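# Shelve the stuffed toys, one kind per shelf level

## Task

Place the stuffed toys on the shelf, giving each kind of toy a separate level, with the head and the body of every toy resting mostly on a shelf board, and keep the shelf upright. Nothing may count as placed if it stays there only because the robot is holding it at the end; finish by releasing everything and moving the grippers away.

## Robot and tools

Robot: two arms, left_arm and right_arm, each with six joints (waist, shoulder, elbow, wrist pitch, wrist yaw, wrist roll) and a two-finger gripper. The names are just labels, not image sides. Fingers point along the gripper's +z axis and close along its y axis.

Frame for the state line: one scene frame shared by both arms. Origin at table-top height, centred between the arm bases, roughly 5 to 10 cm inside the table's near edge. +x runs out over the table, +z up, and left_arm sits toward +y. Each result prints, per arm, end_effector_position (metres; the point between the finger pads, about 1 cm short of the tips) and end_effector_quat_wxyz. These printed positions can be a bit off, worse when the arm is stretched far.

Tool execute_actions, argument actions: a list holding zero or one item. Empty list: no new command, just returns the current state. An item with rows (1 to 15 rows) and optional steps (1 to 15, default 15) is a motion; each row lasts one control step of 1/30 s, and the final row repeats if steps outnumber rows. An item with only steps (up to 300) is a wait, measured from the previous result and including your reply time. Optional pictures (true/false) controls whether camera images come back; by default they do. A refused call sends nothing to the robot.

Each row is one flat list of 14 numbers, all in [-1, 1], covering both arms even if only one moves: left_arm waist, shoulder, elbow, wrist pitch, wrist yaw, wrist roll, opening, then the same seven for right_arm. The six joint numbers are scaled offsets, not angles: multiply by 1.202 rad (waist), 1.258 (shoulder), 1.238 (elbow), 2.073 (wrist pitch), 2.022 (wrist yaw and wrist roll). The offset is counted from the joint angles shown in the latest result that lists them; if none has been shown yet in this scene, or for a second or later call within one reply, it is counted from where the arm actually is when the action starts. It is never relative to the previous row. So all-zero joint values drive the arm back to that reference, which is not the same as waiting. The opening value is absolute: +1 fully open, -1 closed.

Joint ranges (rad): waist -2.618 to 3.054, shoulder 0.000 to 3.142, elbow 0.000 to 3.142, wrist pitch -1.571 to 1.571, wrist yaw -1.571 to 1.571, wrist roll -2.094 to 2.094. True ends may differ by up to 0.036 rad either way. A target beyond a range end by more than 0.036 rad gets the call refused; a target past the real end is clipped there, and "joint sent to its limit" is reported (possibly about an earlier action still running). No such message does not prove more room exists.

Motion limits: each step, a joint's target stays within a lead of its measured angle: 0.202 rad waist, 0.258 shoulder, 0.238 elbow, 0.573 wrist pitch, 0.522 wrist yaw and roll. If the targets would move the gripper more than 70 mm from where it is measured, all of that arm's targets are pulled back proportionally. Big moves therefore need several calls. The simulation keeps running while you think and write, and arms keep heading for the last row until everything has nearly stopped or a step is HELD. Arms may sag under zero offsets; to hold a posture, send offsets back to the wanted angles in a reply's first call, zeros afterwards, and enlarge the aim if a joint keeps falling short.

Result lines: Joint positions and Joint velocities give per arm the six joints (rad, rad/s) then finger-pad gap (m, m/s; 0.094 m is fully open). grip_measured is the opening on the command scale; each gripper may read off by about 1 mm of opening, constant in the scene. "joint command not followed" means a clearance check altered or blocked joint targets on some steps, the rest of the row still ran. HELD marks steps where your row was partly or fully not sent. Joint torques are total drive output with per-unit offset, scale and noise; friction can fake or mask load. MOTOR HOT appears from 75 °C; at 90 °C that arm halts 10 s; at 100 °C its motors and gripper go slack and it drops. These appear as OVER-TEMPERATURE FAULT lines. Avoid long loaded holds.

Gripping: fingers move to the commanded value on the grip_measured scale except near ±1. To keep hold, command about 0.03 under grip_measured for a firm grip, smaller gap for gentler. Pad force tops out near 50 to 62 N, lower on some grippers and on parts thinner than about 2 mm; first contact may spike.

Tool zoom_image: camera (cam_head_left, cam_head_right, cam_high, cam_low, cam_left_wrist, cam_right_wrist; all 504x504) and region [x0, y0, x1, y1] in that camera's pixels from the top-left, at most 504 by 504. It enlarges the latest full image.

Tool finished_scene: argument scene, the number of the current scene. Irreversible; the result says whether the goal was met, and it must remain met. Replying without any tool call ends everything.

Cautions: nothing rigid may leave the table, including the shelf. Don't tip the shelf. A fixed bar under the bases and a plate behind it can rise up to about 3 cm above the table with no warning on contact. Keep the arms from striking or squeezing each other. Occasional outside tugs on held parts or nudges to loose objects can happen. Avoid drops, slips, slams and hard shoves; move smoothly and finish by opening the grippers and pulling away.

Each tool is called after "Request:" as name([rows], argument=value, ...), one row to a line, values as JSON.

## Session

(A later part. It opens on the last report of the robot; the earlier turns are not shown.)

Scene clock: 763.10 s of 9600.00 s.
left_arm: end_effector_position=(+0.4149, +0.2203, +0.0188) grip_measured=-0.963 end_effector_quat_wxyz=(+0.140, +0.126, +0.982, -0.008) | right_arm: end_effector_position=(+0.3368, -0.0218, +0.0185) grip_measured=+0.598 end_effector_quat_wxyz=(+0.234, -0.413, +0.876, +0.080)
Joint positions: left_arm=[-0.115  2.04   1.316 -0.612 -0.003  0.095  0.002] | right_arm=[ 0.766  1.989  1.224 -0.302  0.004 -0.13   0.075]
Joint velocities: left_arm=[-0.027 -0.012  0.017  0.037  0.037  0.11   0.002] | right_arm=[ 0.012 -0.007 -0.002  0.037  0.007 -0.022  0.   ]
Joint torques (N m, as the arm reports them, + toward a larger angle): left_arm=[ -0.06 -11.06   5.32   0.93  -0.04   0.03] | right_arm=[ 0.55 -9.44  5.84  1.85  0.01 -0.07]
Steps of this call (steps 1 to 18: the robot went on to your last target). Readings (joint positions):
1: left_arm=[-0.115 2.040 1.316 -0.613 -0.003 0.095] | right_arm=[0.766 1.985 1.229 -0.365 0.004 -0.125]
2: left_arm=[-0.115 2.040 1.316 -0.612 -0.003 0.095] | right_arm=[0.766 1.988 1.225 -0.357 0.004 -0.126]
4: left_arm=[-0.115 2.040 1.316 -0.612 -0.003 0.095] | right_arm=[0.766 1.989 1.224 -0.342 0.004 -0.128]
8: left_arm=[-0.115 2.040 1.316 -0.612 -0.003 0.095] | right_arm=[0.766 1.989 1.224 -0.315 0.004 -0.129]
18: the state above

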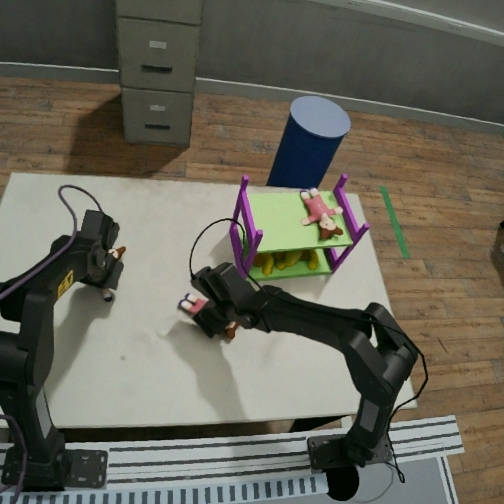

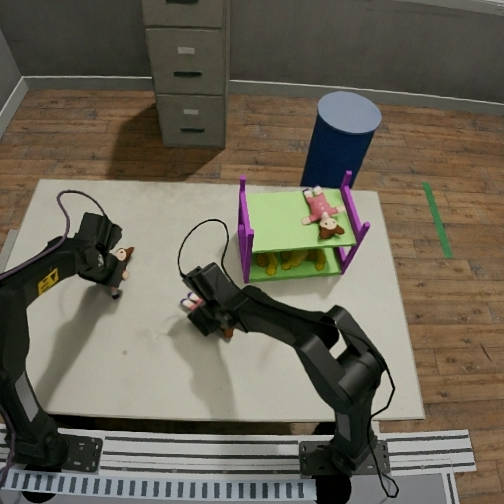

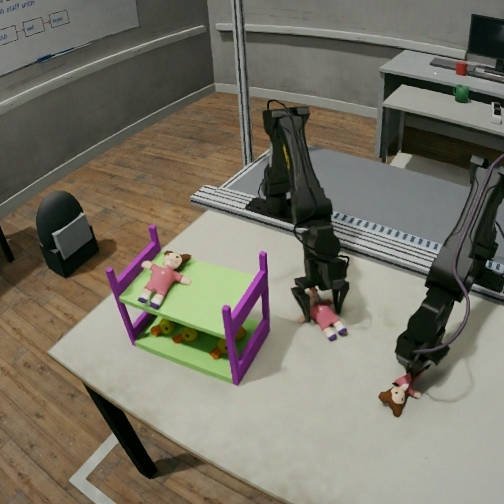

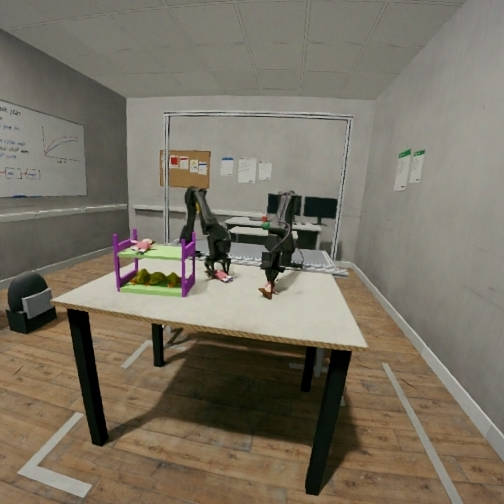

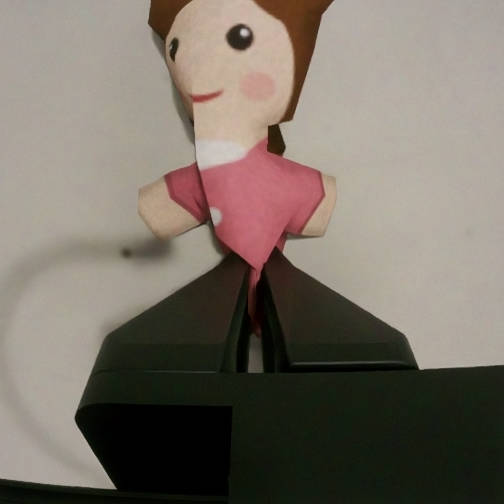

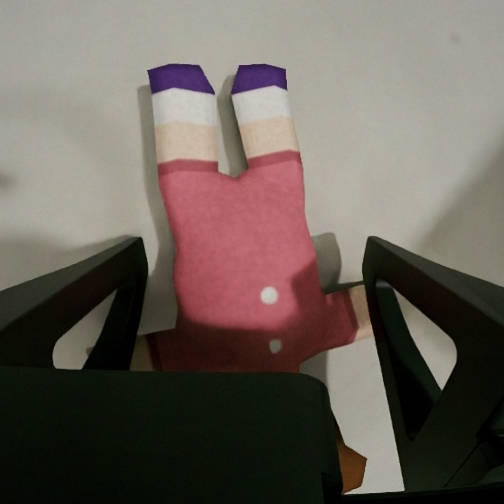

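Request:
execute_actions([
  {"rows": [[0,-0.02,0,0,0,0,-1,0,0,0,0.01,0,0,0.6],[0,-0.045,0,0,0,0,-1,0,0,0,0.02,0,0,0.6],[0,-0.07,0,0,0,0,-1,0,0,0,0.027,0,0,0.6],[0,-0.095,0,0,0,0,-1,0,0,0,0.027,0,0,0.6],[0,-0.12,0,0,0,0,-1,0,0,0,0.027,0,0,0.6],[0,-0.145,0,0,0,0.075,-1,0,0,0,0.027,0,0,0.6],[0,-0.17,0,0,0,0.15,-1,0,0,0,0.027,0,0,0.6],[0,-0.2,0,0,0,0.225,-1,0,0,0,0.027,0,0,0.6],[0,-0.2,0,0,0,0.3,-1,0,0,0,0.027,0,0,0.3],[0,-0.2,0,0,0,0.375,-1,0,0,0,0.027,0,0,0.0],[0,-0.2,0,0,0,0.45,-1,0,0,0,0.027,0,0,-0.3],[0,-0.2,0,0,0,0.525,-1,0,0,0,0.027,0,0,-0.6],[0,-0.2,0,0,0,0.6,-1,0,0,0,0.027,0,0,-1],[0,-0.2,0,0,0,0.675,-1,0,0,0,0.027,0,0,-1],[0,-0.2,0,0,0,0.752,-1,0,0,0,0.027,0,0,-1]], "steps": 15},
], pictures=false)

Request:
execute_actions([
  {"steps": 16},
], pictures=false)

Request:
execute_actions([
  {"rows": [[0,0,0,0,0,0,-1,0,-0.018,0.043,-0.032,0,0,-1],[0,0,0,0,0,0,-1,0,-0.037,0.086,-0.063,0,0,-1],[0,0,0,0,0,0,-1,0,-0.055,0.129,-0.095,0,0,-1],[0,0,0,0,0,0,-1,0,-0.074,0.171,-0.126,0,0,-1],[0,0,0,0,0,0,-1,0,-0.092,0.214,-0.158,0,0,-1],[0,0,0,0,0,0,-1,0,-0.111,0.257,-0.19,0,0,-1],[0,0,0,0,0,0,-1,0,-0.129,0.3,-0.221,0,0,-1],[0,0,0,0,0,0,-1,0,-0.148,0.343,-0.253,0,0,-1],[0,0,0,0,0,0,-1,0,-0.166,0.386,-0.284,0,0,-1],[0,0,0,0,0,0,-1,0,-0.185,0.429,-0.316,0,0,-1],[0,0,0,0,0,0,-1,0,-0.203,0.472,-0.348,0,0,-1],[0,0,0,0,0,0,-1,0,-0.222,0.514,-0.379,0,0,-1],[0,0,0,0,0,0,-1,0,-0.24,0.557,-0.411,0,0,-1],[0,0,0,0,0,0,-1,0,-0.259,0.6,-0.442,0,0,-1],[0,0,0,0,0,0,-1,0,-0.277,0.643,-0.474,0,0,-1]], "steps": 15},
], pictures=false)

Request:
execute_actions([
  {"steps": 15},
], pictures=false)

Request:
execute_actions([
  {"rows": [[0,0,0,0,0,0,-1,-0.035,0,0,0,0,0.01,-1],[0,0,0,0,0,0,-1,-0.07,0,0,0,0,0.02,-1],[0,0,0,0,0,0,-1,-0.11,0,0,0,0,0.03,-1],[-0.04,0.017,0.022,-0.007,0.001,0,-1,-0.15,0,0,0,0,0.04,-1],[-0.08,0.034,0.043,-0.015,0.003,0,-1,-0.19,0,0,0,0,0.05,-1],[-0.12,0.051,0.065,-0.022,0.004,0,-1,-0.23,0,0,0,0,0.06,-1],[-0.16,0.068,0.086,-0.029,0.005,0,-1,-0.27,0,0,0,0,0.07,-1],[-0.2,0.085,0.108,-0.037,0.007,0,-1,-0.31,0,0,0,0,0.08,-1],[-0.24,0.102,0.129,-0.044,0.008,0,-1,-0.35,0,0,0,0,0.09,-1],[-0.279,0.118,0.151,-0.051,0.009,0,-1,-0.39,0,0,0,0,0.1,-1],[-0.319,0.135,0.172,-0.059,0.011,0,-1,-0.43,0,0,0,0,0.114,-1],[-0.359,0.152,0.194,-0.066,0.012,0,-1,-0.463,0,0,0,0,0.114,-1],[-0.399,0.169,0.215,-0.073,0.013,0,-1,-0.463,0,0,0,0,0.114,-1],[-0.439,0.186,0.237,-0.081,0.015,0,-1,-0.463,0,0,0,0,0.114,-1],[-0.479,0.203,0.258,-0.088,0.016,0,-1,-0.463,0,0,0,0,0.114,-1]], "steps": 15},
], pictures=false)

Request:
execute_actions([
  {"steps": 25},
])

Scene clock: 793.40 s of 9600.00 s.
left_arm: end_effector_position=(+0.4271, +0.2194, +0.1270) grip_measured=-0.963 end_effector_quat_wxyz=(+0.249, +0.485, +0.833, +0.093) | right_arm: end_effector_position=(+0.3429, -0.0161, +0.0233) grip_measured=-0.948 end_effector_quat_wxyz=(+0.252, -0.411, +0.872, +0.086)
Joint positions: left_arm=[-0.115  1.777  1.316 -0.618 -0.003  0.896  0.002] | right_arm=[ 0.766  1.989  1.224 -0.263  0.004 -0.13   0.002]
Joint velocities: left_arm=[ 0.027  0.095 -0.007 -0.066 -0.037  2.908 -0.001] | right_arm=[ 0.002 -0.007  0.012 -0.095  0.066 -0.051 -0.022]
Joint torques (N m, as the arm reports them, + toward a larger angle): left_arm=[-0.04 -9.04  6.18  1.21 -0.05  0.02] | right_arm=[ 0.07 -9.09  5.71  1.92  0.02  0.01]
Steps of this call (steps 1 to 15: the robot went on to your last target; steps 16 to 90: nothing new was sent; then 26.80 s passed at rest; steps 91 to 105: all 15 steps of this action). Readings (joint positions):
91: left_arm=[-0.115 2.040 1.316 -0.612 -0.003 0.095] | right_arm=[0.766 1.989 1.224 -0.301 0.004 -0.130]
92: left_arm=[-0.115 2.037 1.316 -0.612 -0.003 0.095] | right_arm=[0.766 1.989 1.224 -0.299 0.004 -0.130]
94: left_arm=[-0.115 2.016 1.316 -0.617 -0.003 0.095] | right_arm=[0.766 1.989 1.224 -0.288 0.004 -0.130]
98: left_arm=[-0.115 1.901 1.316 -0.624 -0.003 0.227] | right_arm=[0.766 1.989 1.224 -0.272 0.004 -0.130]
105: the state above

Scene clock: 793.93 s of 9600.00 s.
left_arm: end_effector_position=(+0.4269, +0.2194, +0.1226) grip_measured=-0.963 end_effector_quat_wxyz=(+0.199, +0.740, +0.620, +0.168) | right_arm: end_effector_position=(+0.3432, -0.0159, +0.0235) grip_measured=-0.949 end_effector_quat_wxyz=(+0.253, -0.411, +0.872, +0.086)
Joint positions: left_arm=[-0.115  1.788  1.316 -0.619 -0.003  1.589  0.002] | right_arm=[ 0.766  1.989  1.224 -0.262  0.004 -0.13   0.002]
Joint velocities: left_arm=[-0.022 -0.007 -0.007 -0.022  0.081  0.139 -0.001] | right_arm=[-0.002 -0.002 -0.007 -0.066  0.007 -0.037 -0.   ]
Joint torques (N m, as the arm reports them, + toward a larger angle): left_arm=[-0.12 -9.53  6.04  1.13 -0.04  0.07] | right_arm=[ 0.05 -9.13  5.69  1.91  0.01  0.  ]
Steps of this call (steps 1 to 16: the robot went on to your last target). Readings (joint positions):
1: left_arm=[-0.115 1.781 1.316 -0.619 -0.003 0.994] | right_arm=[0.766 1.989 1.224 -0.263 0.004 -0.130]
2: left_arm=[-0.115 1.784 1.316 -0.619 -0.003 1.092] | right_arm=[0.766 1.989 1.224 -0.262 0.004 -0.130]
4: left_arm=[-0.115 1.787 1.316 -0.619 -0.003 1.276] | right_arm=[0.766 1.989 1.224 -0.262 0.004 -0.130]
8: left_arm=[-0.115 1.788 1.316 -0.619 -0.003 1.475] | right_arm=[0.766 1.989 1.224 -0.262 0.004 -0.130]
16: the state above

Scene clock: 794.43 s of 9600.00 s.
left_arm: end_effector_position=(+0.4269, +0.2194, +0.1226) grip_measured=-0.963 end_effector_quat_wxyz=(+0.199, +0.741, +0.619, +0.168) | right_arm: end_effector_position=(+0.3587, -0.0048, +0.2300) grip_measured=-0.949 end_effector_quat_wxyz=(+0.326, -0.400, +0.850, +0.110)
Joint positions: left_arm=[-0.115  1.788  1.316 -0.619 -0.003  1.59   0.002] | right_arm=[ 0.766  1.808  1.734 -0.789  0.004 -0.13   0.002]
Joint velocities: left_arm=[-0.027 -0.002  0.002 -0.022  0.037 -0.066  0.001] | right_arm=[-0.007 -0.598  1.092 -1.311 -0.051 -0.007  0.   ]
Joint torques (N m, as the arm reports them, + toward a larger angle): left_arm=[ 0.   -9.59  6.15  1.05 -0.02 -0.04] | right_arm=[  0.05 -11.27   7.85   1.82   0.    -0.01]
Steps of this call (steps 1 to 15: all 15 steps of this action). Readings (joint positions):
1: left_arm=[-0.115 1.788 1.316 -0.619 -0.003 1.590] | right_arm=[0.766 1.989 1.229 -0.270 0.004 -0.130]
2: left_arm=[-0.115 1.788 1.316 -0.619 -0.003 1.590] | right_arm=[0.766 1.989 1.244 -0.295 0.004 -0.130]
4: left_arm=[-0.115 1.788 1.316 -0.619 -0.003 1.590] | right_arm=[0.766 1.987 1.307 -0.378 0.004 -0.130]
8: left_arm=[-0.115 1.788 1.316 -0.619 -0.003 1.590] | right_arm=[0.766 1.943 1.460 -0.516 0.004 -0.130]
15: the state above

Scene clock: 794.93 s of 9600.00 s.
left_arm: end_effector_position=(+0.4269, +0.2194, +0.1226) grip_measured=-0.963 end_effector_quat_wxyz=(+0.199, +0.741, +0.619, +0.168) | right_arm: end_effector_position=(+0.2997, -0.0625, +0.3488) grip_measured=-0.949 end_effector_quat_wxyz=(+0.342, -0.397, +0.844, +0.115)
Joint positions: left_arm=[-0.115  1.788  1.316 -0.619 -0.003  1.59   0.002] | right_arm=[ 0.766  1.634  2.017 -1.212  0.004 -0.13   0.002]
Joint velocities: left_arm=[ 0.017 -0.002 -0.007 -0.007  0.037 -0.007  0.001] | right_arm=[-0.022  0.071  0.002 -0.227 -0.066 -0.037  0.   ]
Joint torques (N m, as the arm reports them, + toward a larger angle): left_arm=[ 0.09 -9.5   6.1   1.08 -0.02 -0.03] | right_arm=[ 0.12 -5.57  5.62  2.08  0.   -0.01]
Steps of this call (steps 1 to 15: the robot went on to your last target). Readings (joint positions):
1: left_arm=[-0.115 1.788 1.316 -0.619 -0.003 1.590] | right_arm=[0.766 1.788 1.772 -0.835 0.004 -0.130]
2: left_arm=[-0.115 1.788 1.316 -0.619 -0.003 1.590] | right_arm=[0.766 1.768 1.813 -0.880 0.004 -0.130]
4: left_arm=[-0.115 1.788 1.316 -0.619 -0.003 1.590] | right_arm=[0.766 1.733 1.896 -0.964 0.004 -0.130]
8: left_arm=[-0.115 1.788 1.316 -0.619 -0.003 1.590] | right_arm=[0.766 1.654 2.001 -1.106 0.004 -0.130]
15: the state above

Scene clock: 795.43 s of 9600.00 s.
left_arm: end_effector_position=(+0.3810, +0.0175, +0.0970) grip_measured=-0.963 end_effector_quat_wxyz=(+0.187, +0.872, +0.439, +0.108) | right_arm: end_effector_position=(+0.4034, -0.2676, +0.3447) grip_measured=-0.949 end_effector_quat_wxyz=(+0.352, -0.056, +0.933, +0.043)
Joint positions: left_arm=[-0.57   2.003  1.534 -0.714 -0.005  1.59   0.002] | right_arm=[ 0.2    1.635  2.017 -1.218  0.012  0.061  0.002]
Joint velocities: left_arm=[-1.404  0.632  0.789 -0.432  0.081  0.007 -0.001] | right_arm=[-0.3    0.007  0.007 -0.051  0.125  0.242  0.   ]
Joint torques (N m, as the arm reports them, + toward a larger angle): left_arm=[ -0.89 -12.11   8.6    0.75   0.16   0.  ] | right_arm=[ 2.48 -5.94  5.35  2.08 -0.21  0.03]
Steps of this call (steps 1 to 15: all 15 steps of this action). Readings (joint positions):
1: left_arm=[-0.115 1.788 1.316 -0.619 -0.003 1.590] | right_arm=[0.762 1.635 2.017 -1.217 0.002 -0.129]
2: left_arm=[-0.115 1.788 1.316 -0.619 -0.003 1.590] | right_arm=[0.750 1.635 2.017 -1.218 -0.001 -0.124]
4: left_arm=[-0.118 1.789 1.316 -0.619 -0.005 1.590] | right_arm=[0.690 1.635 2.017 -1.218 -0.008 -0.106]
8: left_arm=[-0.220 1.844 1.367 -0.651 -0.017 1.590] | right_arm=[0.484 1.635 2.017 -1.218 -0.006 -0.047]
15: the state above

Scene clock: 796.27 s of 9600.00 s.
left_arm: end_effector_position=(+0.3383, -0.0294, +0.0867) grip_measured=-0.963 end_effector_quat_wxyz=(+0.167, +0.905, +0.385, +0.070) | right_arm: end_effector_position=(+0.4033, -0.2669, +0.3447) grip_measured=-0.949 end_effector_quat_wxyz=(+0.351, -0.041, +0.934, +0.048)
Joint positions: left_arm=[-0.693  2.052  1.593 -0.794  0.028  1.59   0.002] | right_arm=[ 0.202  1.635  2.017 -1.218  0.013  0.095  0.002]
Joint velocities: left_arm=[-0.017  0.012  0.002 -0.066 -0.007 -0.022 -0.   ] | right_arm=[-0.007  0.007  0.007  0.007  0.037 -0.007 -0.   ]
Joint torques (N m, as the arm reports them, + toward a larger angle): left_arm=[  0.21 -12.82   9.03   0.74   0.01  -0.01] | right_arm=[ 0.65 -5.94  5.37  2.07 -0.07  0.06]
Steps of this call (steps 1 to 25: the robot went on to your last target). Readings (joint positions):
1: left_arm=[-0.618 2.023 1.560 -0.725 -0.001 1.590] | right_arm=[0.195 1.635 2.017 -1.218 0.014 0.069]
2: left_arm=[-0.661 2.039 1.578 -0.731 0.006 1.590] | right_arm=[0.195 1.635 2.017 -1.218 0.014 0.074]
4: left_arm=[-0.721 2.051 1.593 -0.743 0.022 1.590] | right_arm=[0.200 1.635 2.017 -1.218 0.013 0.081]
8: left_arm=[-0.730 2.052 1.593 -0.774 0.033 1.590] | right_arm=[0.202 1.635 2.017 -1.218 0.013 0.089]
25: the state above

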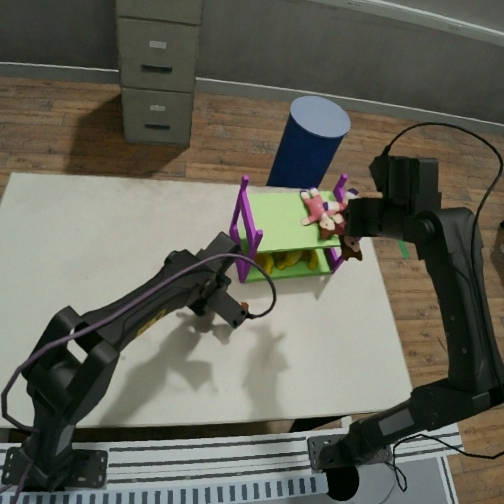

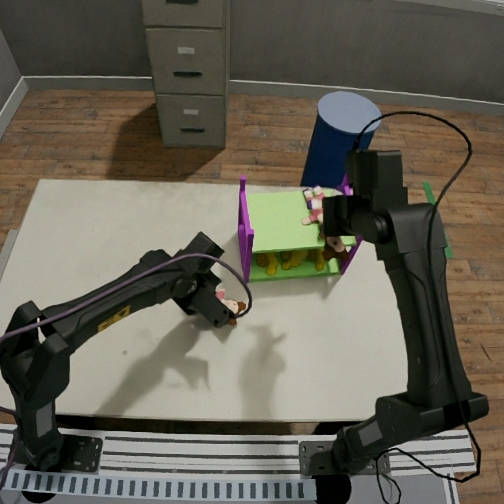

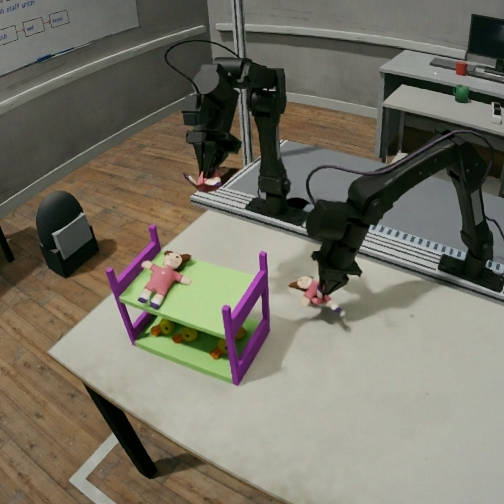

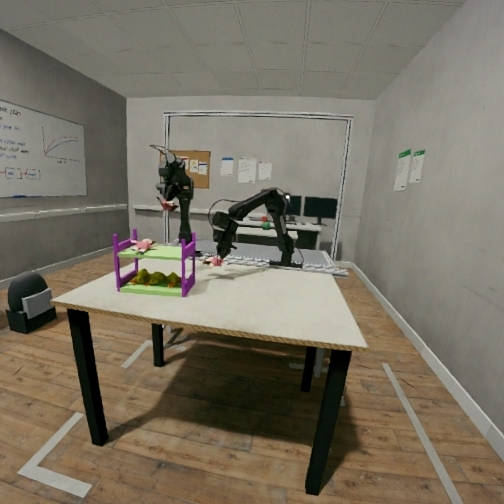

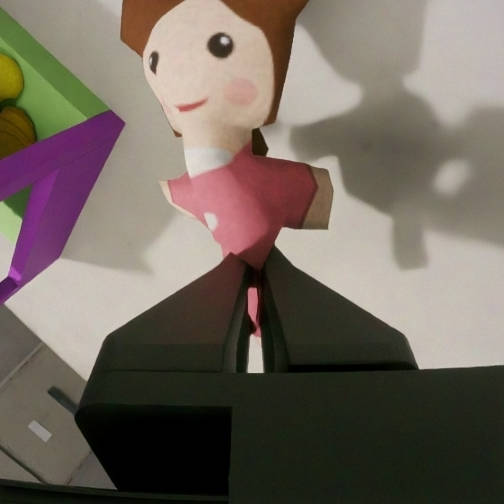

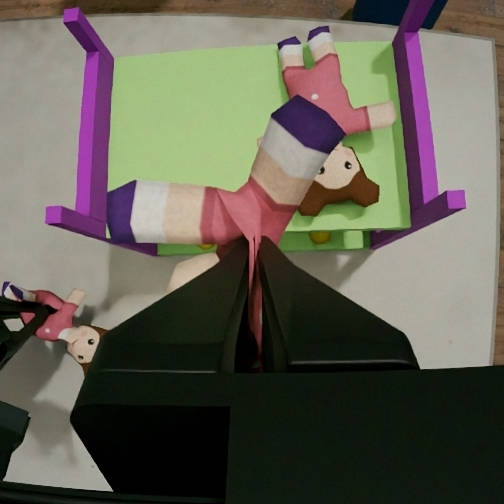

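Request:
execute_actions([
  {"rows": [[0.004,0.01,0,0,0,0,-1,0.008,0.026,0.014,0.01,0,0.004,-1],[0.008,0.02,0,0,0,0,-1,0.016,0.051,0.027,0.019,0,0.008,-1],[0.012,0.03,0,0,0,0,-1,0.025,0.077,0.041,0.029,0,0.012,-1],[0.012,0.04,0,0,0,0,-1,0.025,0.103,0.055,0.039,0,0.012,-1],[0.012,0.05,0,0,0,0,-1,0.025,0.129,0.069,0.049,0,0.012,-1],[0.012,0.06,0,0,0,0,-1,0.025,0.154,0.082,0.058,0,0.012,-1],[0.012,0.07,0,0,0,0,-1,0.025,0.18,0.096,0.068,0,0.012,-1],[0.012,0.08,0,0,0,0,-1,0.025,0.206,0.11,0.078,0,0.012,-1],[0.012,0.09,0,0,0,0,-1,0.025,0.232,0.123,0.087,0,0.012,-1],[0.012,0.1,0,0,0,0,-1,0.025,0.257,0.137,0.097,0,0.012,-1],[0.012,0.1,0,0,0,0,-1,0.025,0.283,0.137,0.097,0,0.012,-1],[0.012,0.1,0,0,0,0,-1,0.025,0.309,0.137,0.097,0,0.012,-1],[0.012,0.1,0,0,0,0,-1,0.025,0.335,0.137,0.097,0,0.012,-1],[0.012,0.1,0,0,0,0,-1,0.025,0.36,0.137,0.097,0,0.012,-1],[0.012,0.1,0,0,0,0,-1,0.025,0.386,0.137,0.097,0,0.012,-1]], "steps": 15},
], pictures=false)

Request:
execute_actions([
  {"steps": 8},
], pictures=false)

Request:
execute_actions([
  {"rows": [[0,0,0,0,0,0,-0.7,0,0,0,0,0,0,-1],[0,0,0,0,0,0,-0.4,0,0,0,0,0,0,-1],[0,0,0,0,0,0,-0.1,0,0,0,0,0,0,-1],[0,0,0,0,0,0,0.2,0,0,0,0,0,0,-1],[0,0,0,0,0,0,0.5,0,0,0,0,0,0,-1]], "steps": 12},
])

Scene clock: 809.83 s of 9600.00 s.
left_arm: end_effector_position=(+0.3319, -0.0220, +0.0239) grip_measured=-0.963 end_effector_quat_wxyz=(+0.103, +0.914, +0.390, +0.041) | right_arm: end_effector_position=(+0.5162, -0.2311, +0.2349) grip_measured=-0.949 end_effector_quat_wxyz=(+0.301, -0.046, +0.951, +0.048)
Joint positions: left_arm=[-0.693  2.193  1.593 -0.794  0.028  1.59   0.002] | right_arm=[ 0.226  2.059  2.163 -1.045  0.013  0.112  0.002]
Joint velocities: left_arm=[ 0.012 -0.012 -0.012  0.007  0.022 -0.007  0.   ] | right_arm=[ 0.007  0.921 -0.007  0.139 -0.051 -0.007  0.   ]
Joint torques (N m, as the arm reports them, + toward a larger angle): left_arm=[  1.19 -13.91   5.51   0.58   0.    -0.02] | right_arm=[ 0.58 -9.55  7.83  1.91  0.02  0.05]
Steps of this call (steps 1 to 15: the robot went on to your last target; steps 16 to 90: nothing new was sent; then 10.07 s passed at rest; steps 91 to 105: all 15 steps of this action). Readings (joint positions):
91: left_arm=[-0.693 2.052 1.593 -0.794 0.028 1.590] | right_arm=[0.202 1.637 2.017 -1.218 0.013 0.095]
92: left_arm=[-0.693 2.055 1.593 -0.794 0.028 1.590] | right_arm=[0.203 1.643 2.020 -1.217 0.013 0.097]
94: left_arm=[-0.693 2.066 1.593 -0.794 0.028 1.590] | right_arm=[0.211 1.676 2.045 -1.209 0.013 0.103]
98: left_arm=[-0.693 2.119 1.593 -0.794 0.028 1.590] | right_arm=[0.226 1.806 2.111 -1.146 0.013 0.109]
105: the state above

Scene clock: 810.10 s of 9600.00 s.
left_arm: end_effector_position=(+0.3320, -0.0221, +0.0241) grip_measured=-0.963 end_effector_quat_wxyz=(+0.103, +0.914, +0.390, +0.041) | right_arm: end_effector_position=(+0.5265, -0.2285, +0.1892) grip_measured=-0.949 end_effector_quat_wxyz=(+0.263, -0.046, +0.963, +0.041)
Joint positions: left_arm=[-0.693  2.193  1.593 -0.794  0.028  1.59   0.002] | right_arm=[ 0.226  2.151  2.163 -1.034  0.013  0.113  0.002]
Joint velocities: left_arm=[-0.012 -0.007  0.012 -0.037 -0.022  0.037  0.   ] | right_arm=[-0.002 -0.066 -0.007  0.022  0.037  0.022  0.   ]
Joint torques (N m, as the arm reports them, + toward a larger angle): left_arm=[  1.18 -14.12   5.16   0.61  -0.01   0.01] | right_arm=[  0.48 -12.66   7.91   1.91   0.02   0.06]
Steps of this call (steps 1 to 8: the robot went on to your last target). Readings (joint positions):
1: left_arm=[-0.693 2.193 1.593 -0.794 0.028 1.590] | right_arm=[0.226 2.089 2.163 -1.041 0.013 0.113]
2: left_arm=[-0.693 2.193 1.593 -0.794 0.028 1.590] | right_arm=[0.226 2.117 2.163 -1.041 0.013 0.113]
4: left_arm=[-0.693 2.193 1.593 -0.794 0.028 1.590] | right_arm=[0.226 2.155 2.163 -1.040 0.013 0.113]
8: the state above

Scene clock: 810.50 s of 9600.00 s.
left_arm: end_effector_position=(+0.3321, -0.0219, +0.0241) grip_measured=+0.498 end_effector_quat_wxyz=(+0.103, +0.914, +0.390, +0.041) | right_arm: end_effector_position=(+0.5265, -0.2285, +0.1887) grip_measured=-0.949 end_effector_quat_wxyz=(+0.262, -0.046, +0.963, +0.041)
Joint positions: left_arm=[-0.693  2.193  1.593 -0.794  0.027  1.59   0.07 ] | right_arm=[ 0.226  2.152  2.163 -1.034  0.013  0.113  0.002]
Joint velocities: left_arm=[ 0.017 -0.012 -0.002 -0.051  0.037  0.022 -0.001] | right_arm=[ 0.007  0.002  0.002 -0.022 -0.051  0.022 -0.001]
Joint torques (N m, as the arm reports them, + toward a larger angle): left_arm=[ -0.06 -12.7    5.29   0.61   0.03  -0.01] | right_arm=[  0.02 -10.84   6.03   1.73   0.01  -0.01]
Steps of this call (steps 1 to 12: all 12 steps of this action). Readings (joint positions):
1: left_arm=[-0.693 2.193 1.593 -0.794 0.028 1.590] | right_arm=[0.226 2.150 2.163 -1.034 0.013 0.113]
2: left_arm=[-0.693 2.193 1.593 -0.794 0.028 1.590] | right_arm=[0.226 2.150 2.163 -1.034 0.013 0.113]
4: left_arm=[-0.693 2.193 1.593 -0.794 0.027 1.590] | right_arm=[0.226 2.152 2.163 -1.034 0.013 0.113]
8: left_arm=[-0.693 2.193 1.593 -0.794 0.027 1.590] | right_arm=[0.226 2.152 2.163 -1.034 0.013 0.113]
12: the state above

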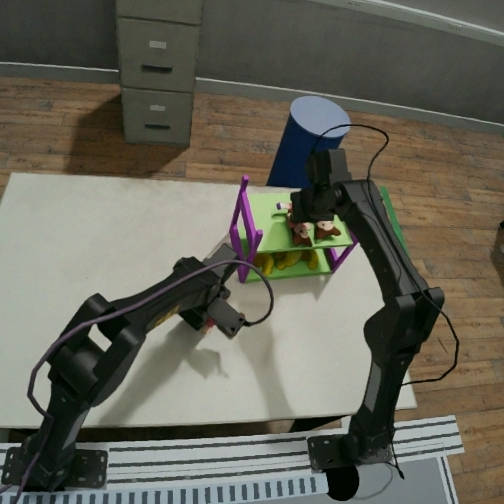

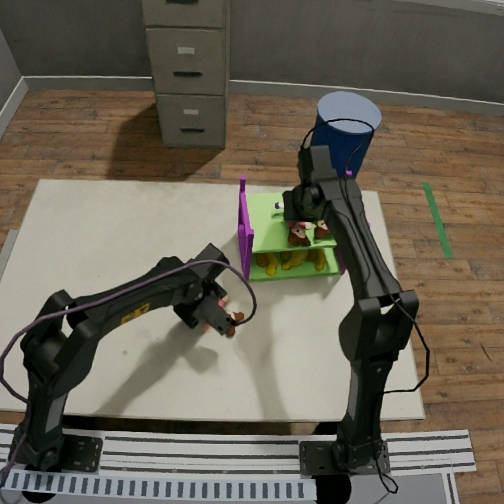

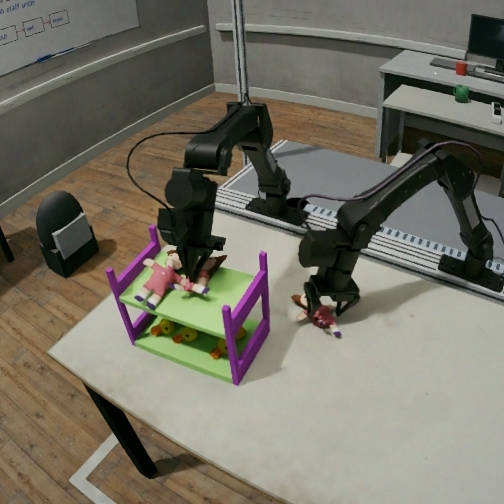

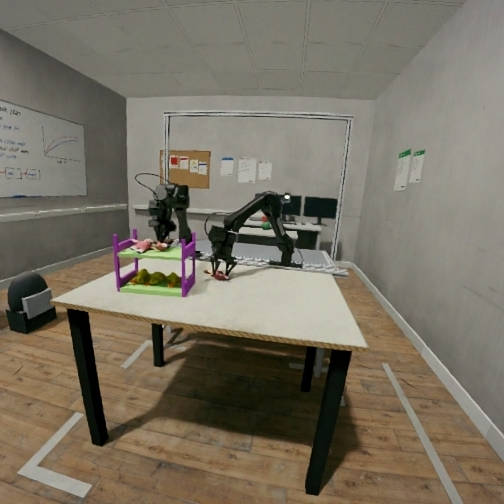

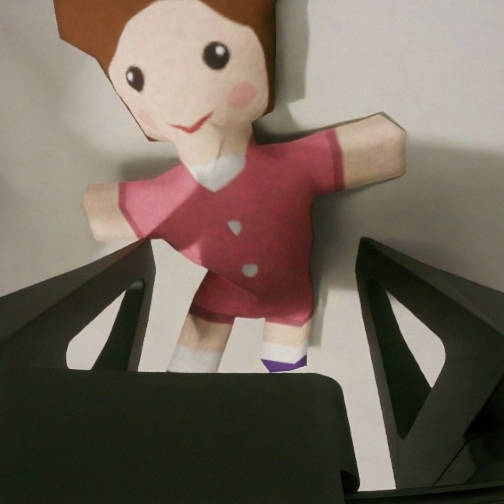

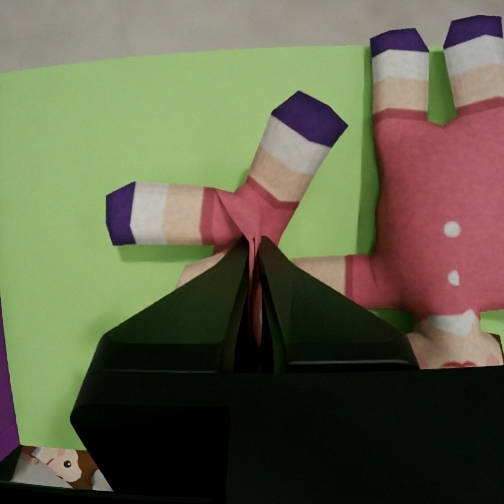

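Request:
execute_actions(actions=[])

Scene clock: 824.67 s of 9600.00 s.
left_arm: end_effector_position=(+0.3321, -0.0219, +0.0241) grip_measured=+0.498 end_effector_quat_wxyz=(+0.103, +0.914, +0.390, +0.041) | right_arm: end_effector_position=(+0.5265, -0.2285, +0.1887) grip_measured=-0.949 end_effector_quat_wxyz=(+0.262, -0.046, +0.963, +0.041)
Joint positions: left_arm=[-0.693  2.193  1.593 -0.794  0.027  1.59   0.07 ] | right_arm=[ 0.226  2.152  2.163 -1.034  0.013  0.113  0.002]
Joint velocities: left_arm=[ 0.022 -0.002 -0.012  0.037 -0.022  0.007  0.   ] | right_arm=[-0.012 -0.007  0.012 -0.022 -0.037  0.007 -0.001]
Joint torques (N m, as the arm reports them, + toward a larger angle): left_arm=[ -0.02 -12.64   5.39   0.61   0.02  -0.01] | right_arm=[  0.04 -10.76   6.06   1.73   0.02  -0.01]
Steps of this call (steps 1 to 15: the robot went on to your last target; steps 16 to 90: nothing new was sent; then 11.17 s passed at rest). Readings (joint positions):
1: left_arm=[-0.693 2.193 1.593 -0.794 0.027 1.590] | right_arm=[0.226 2.152 2.163 -1.034 0.013 0.113]
2: left_arm=[-0.693 2.193 1.593 -0.794 0.027 1.590] | right_arm=[0.226 2.152 2.163 -1.034 0.013 0.113]
4: left_arm=[-0.693 2.193 1.593 -0.794 0.027 1.590] | right_arm=[0.226 2.152 2.163 -1.034 0.013 0.113]
8: left_arm=[-0.693 2.193 1.593 -0.794 0.027 1.590] | right_arm=[0.226 2.152 2.163 -1.034 0.013 0.113]
90: the state above
All arms were judged still, so your last target was given up. Only a new action makes them travel on or press farther. Fingers that are still opening or closing keep moving.

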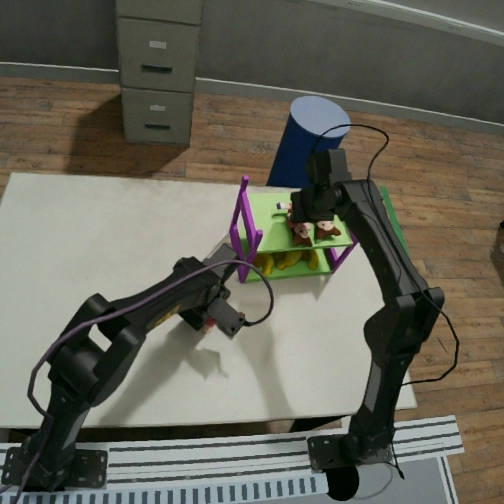

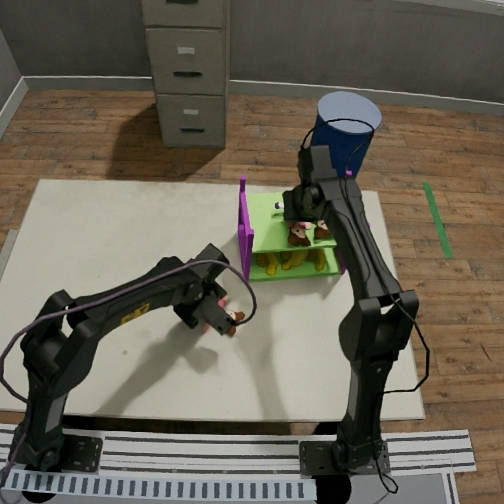

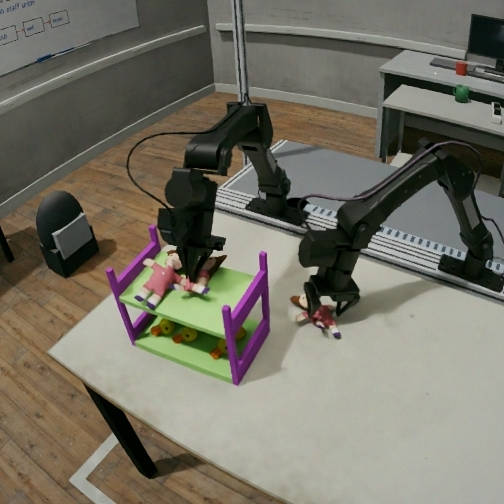

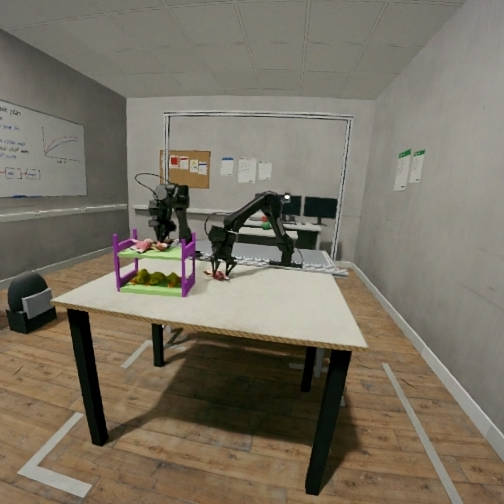

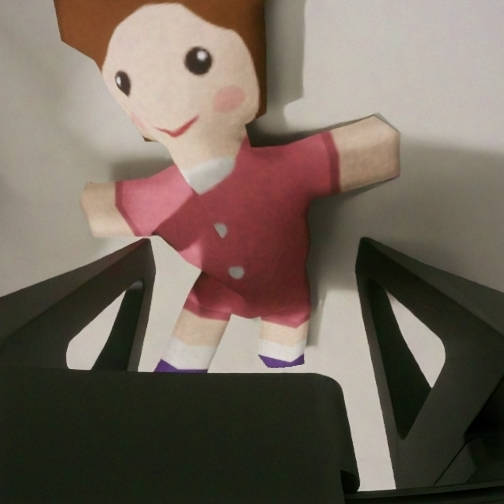

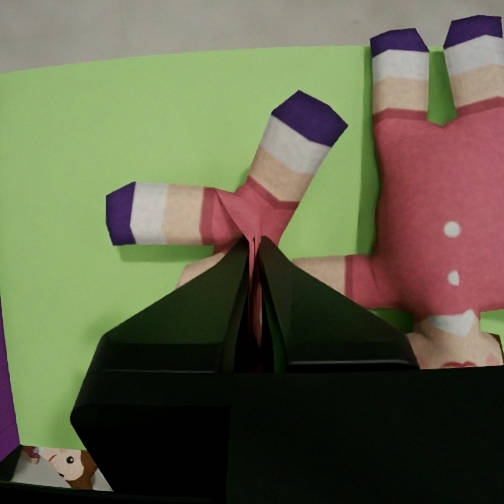

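Request:
execute_actions([
  {"rows": [[0,-0.02,0,0,0,0,0.5, 0,0.005,0.008,0.004,0,0,-1],[0,-0.04,0,0,0,0,0.5, 0,0.01,0.016,0.008,0,0,-1],[0,-0.06,0,0,0,0,0.5, 0,0.015,0.024,0.012,0,0,-1],[0,-0.08,0,0,0,0,0.5, 0,0.02,0.032,0.016,0,0,-1],[0,-0.10,0,0,0,0,0.5, 0,0.025,0.04,0.02,0,0,-1],[0,-0.12,0,0,0,0,0.5, 0,0.03,0.048,0.024,0,0,-1],[0,-0.14,0,0,0,0,0.5, 0,0.035,0.056,0.028,0,0,-1],[0,-0.16,0,0,0,0,0.5, 0,0.04,0.065,0.034,0,0,-1],[0,-0.18,0,0,0,0,0.5, 0,0.04,0.065,0.034,0,0,-1],[0,-0.20,0,0,0,0,0.5, 0,0.04,0.065,0.034,0,0,-1]], "steps": 15},
], pictures=false)

Request:
execute_actions([
  {"steps": 15},
], pictures=true)

Scene clock: 846.33 s of 9600.00 s.
left_arm: end_effector_position=(+0.3385, -0.0306, +0.1423) grip_measured=+0.498 end_effector_quat_wxyz=(+0.221, +0.894, +0.378, +0.095) | right_arm: end_effector_position=(+0.5464, -0.2241, +0.1896) grip_measured=-0.949 end_effector_quat_wxyz=(+0.286, -0.046, +0.956, +0.045)
Joint positions: left_arm=[-0.693  1.928  1.593 -0.794  0.027  1.59   0.07 ] | right_arm=[ 0.226  2.199  2.215 -0.989  0.013  0.113  0.002]
Joint velocities: left_arm=[-0.007 -0.066  0.022 -0.066 -0.007 -0.007  0.001] | right_arm=[-0.007  0.012  0.002  0.007  0.081 -0.007 -0.   ]
Joint torques (N m, as the arm reports them, + toward a larger angle): left_arm=[ 0.09 -9.37  6.15  1.02 -0.02  0.  ] | right_arm=[  0.03 -10.89   8.22   2.05   0.02  -0.01]
Steps of this call (steps 1 to 90: nothing new was sent; then 18.17 s passed at rest; steps 91 to 105: all 15 steps of this action). Readings (joint positions):
91: left_arm=[-0.693 2.193 1.593 -0.794 0.027 1.590] | right_arm=[0.226 2.152 2.163 -1.034 0.013 0.113]
92: left_arm=[-0.693 2.191 1.593 -0.794 0.027 1.590] | right_arm=[0.226 2.152 2.163 -1.034 0.013 0.113]
94: left_arm=[-0.693 2.177 1.593 -0.794 0.027 1.590] | right_arm=[0.226 2.155 2.166 -1.034 0.013 0.113]
98: left_arm=[-0.693 2.088 1.593 -0.796 0.027 1.590] | right_arm=[0.226 2.182 2.200 -1.018 0.013 0.113]
105: the state above

Scene clock: 846.83 s of 9600.00 s.
left_arm: end_effector_position=(+0.3386, -0.0305, +0.1371) grip_measured=+0.499 end_effector_quat_wxyz=(+0.216, +0.895, +0.379, +0.093) | right_arm: end_effector_position=(+0.5472, -0.2240, +0.1903) grip_measured=-0.949 end_effector_quat_wxyz=(+0.288, -0.046, +0.955, +0.046)
Joint positions: left_arm=[-0.693  1.939  1.593 -0.795  0.027  1.59   0.07 ] | right_arm=[ 0.226  2.199  2.216 -0.986  0.013  0.113  0.002]
Joint velocities: left_arm=[ 0.007 -0.002 -0.002  0.007 -0.007 -0.051 -0.   ] | right_arm=[-0.002  0.012 -0.012  0.095  0.037  0.007 -0.001]
Joint torques (N m, as the arm reports them, + toward a larger angle): left_arm=[ -0.03 -10.83   5.98   1.01   0.01   0.  ] | right_arm=[  0.05 -10.89   8.25   2.06   0.01  -0.01]
Steps of this call (steps 1 to 15: the robot went on to your last target). Readings (joint positions):
1: left_arm=[-0.693 1.927 1.593 -0.794 0.027 1.590] | right_arm=[0.226 2.199 2.215 -0.989 0.013 0.113]
2: left_arm=[-0.693 1.930 1.593 -0.795 0.027 1.590] | right_arm=[0.226 2.199 2.216 -0.988 0.013 0.113]
4: left_arm=[-0.693 1.935 1.593 -0.795 0.027 1.590] | right_arm=[0.226 2.199 2.216 -0.987 0.013 0.113]
8: left_arm=[-0.693 1.939 1.593 -0.795 0.027 1.590] | right_arm=[0.226 2.199 2.216 -0.986 0.013 0.113]
15: the state above

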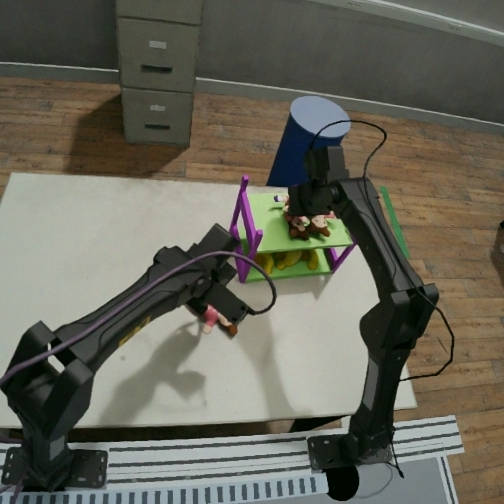

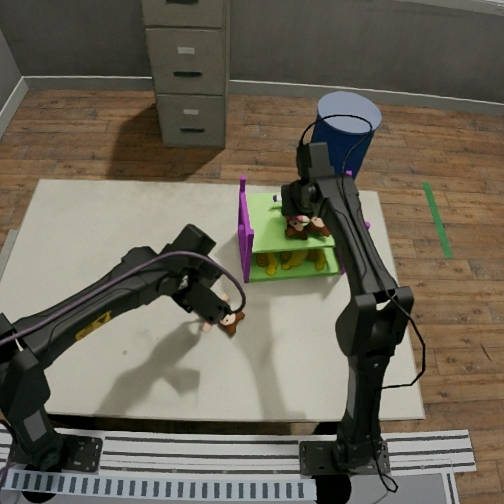

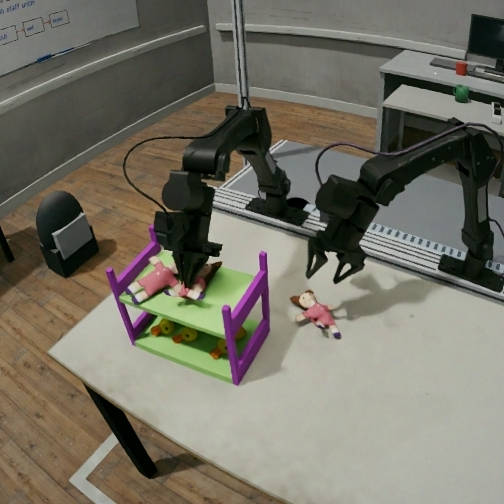

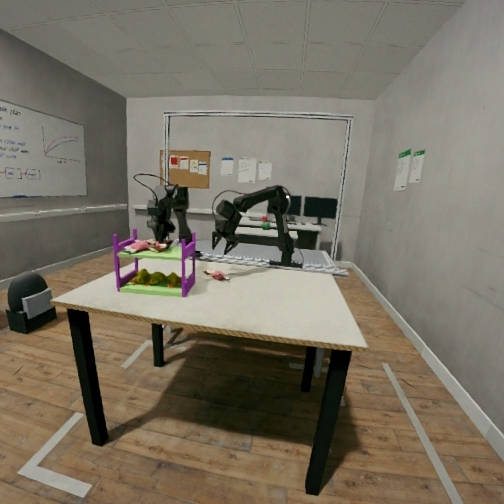

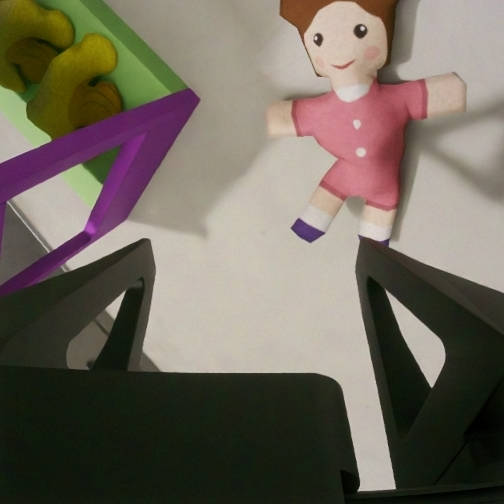

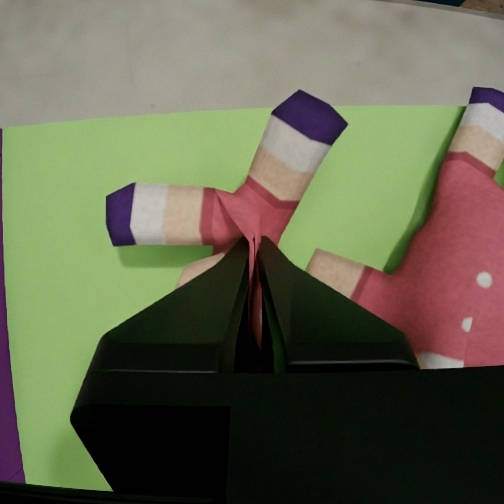

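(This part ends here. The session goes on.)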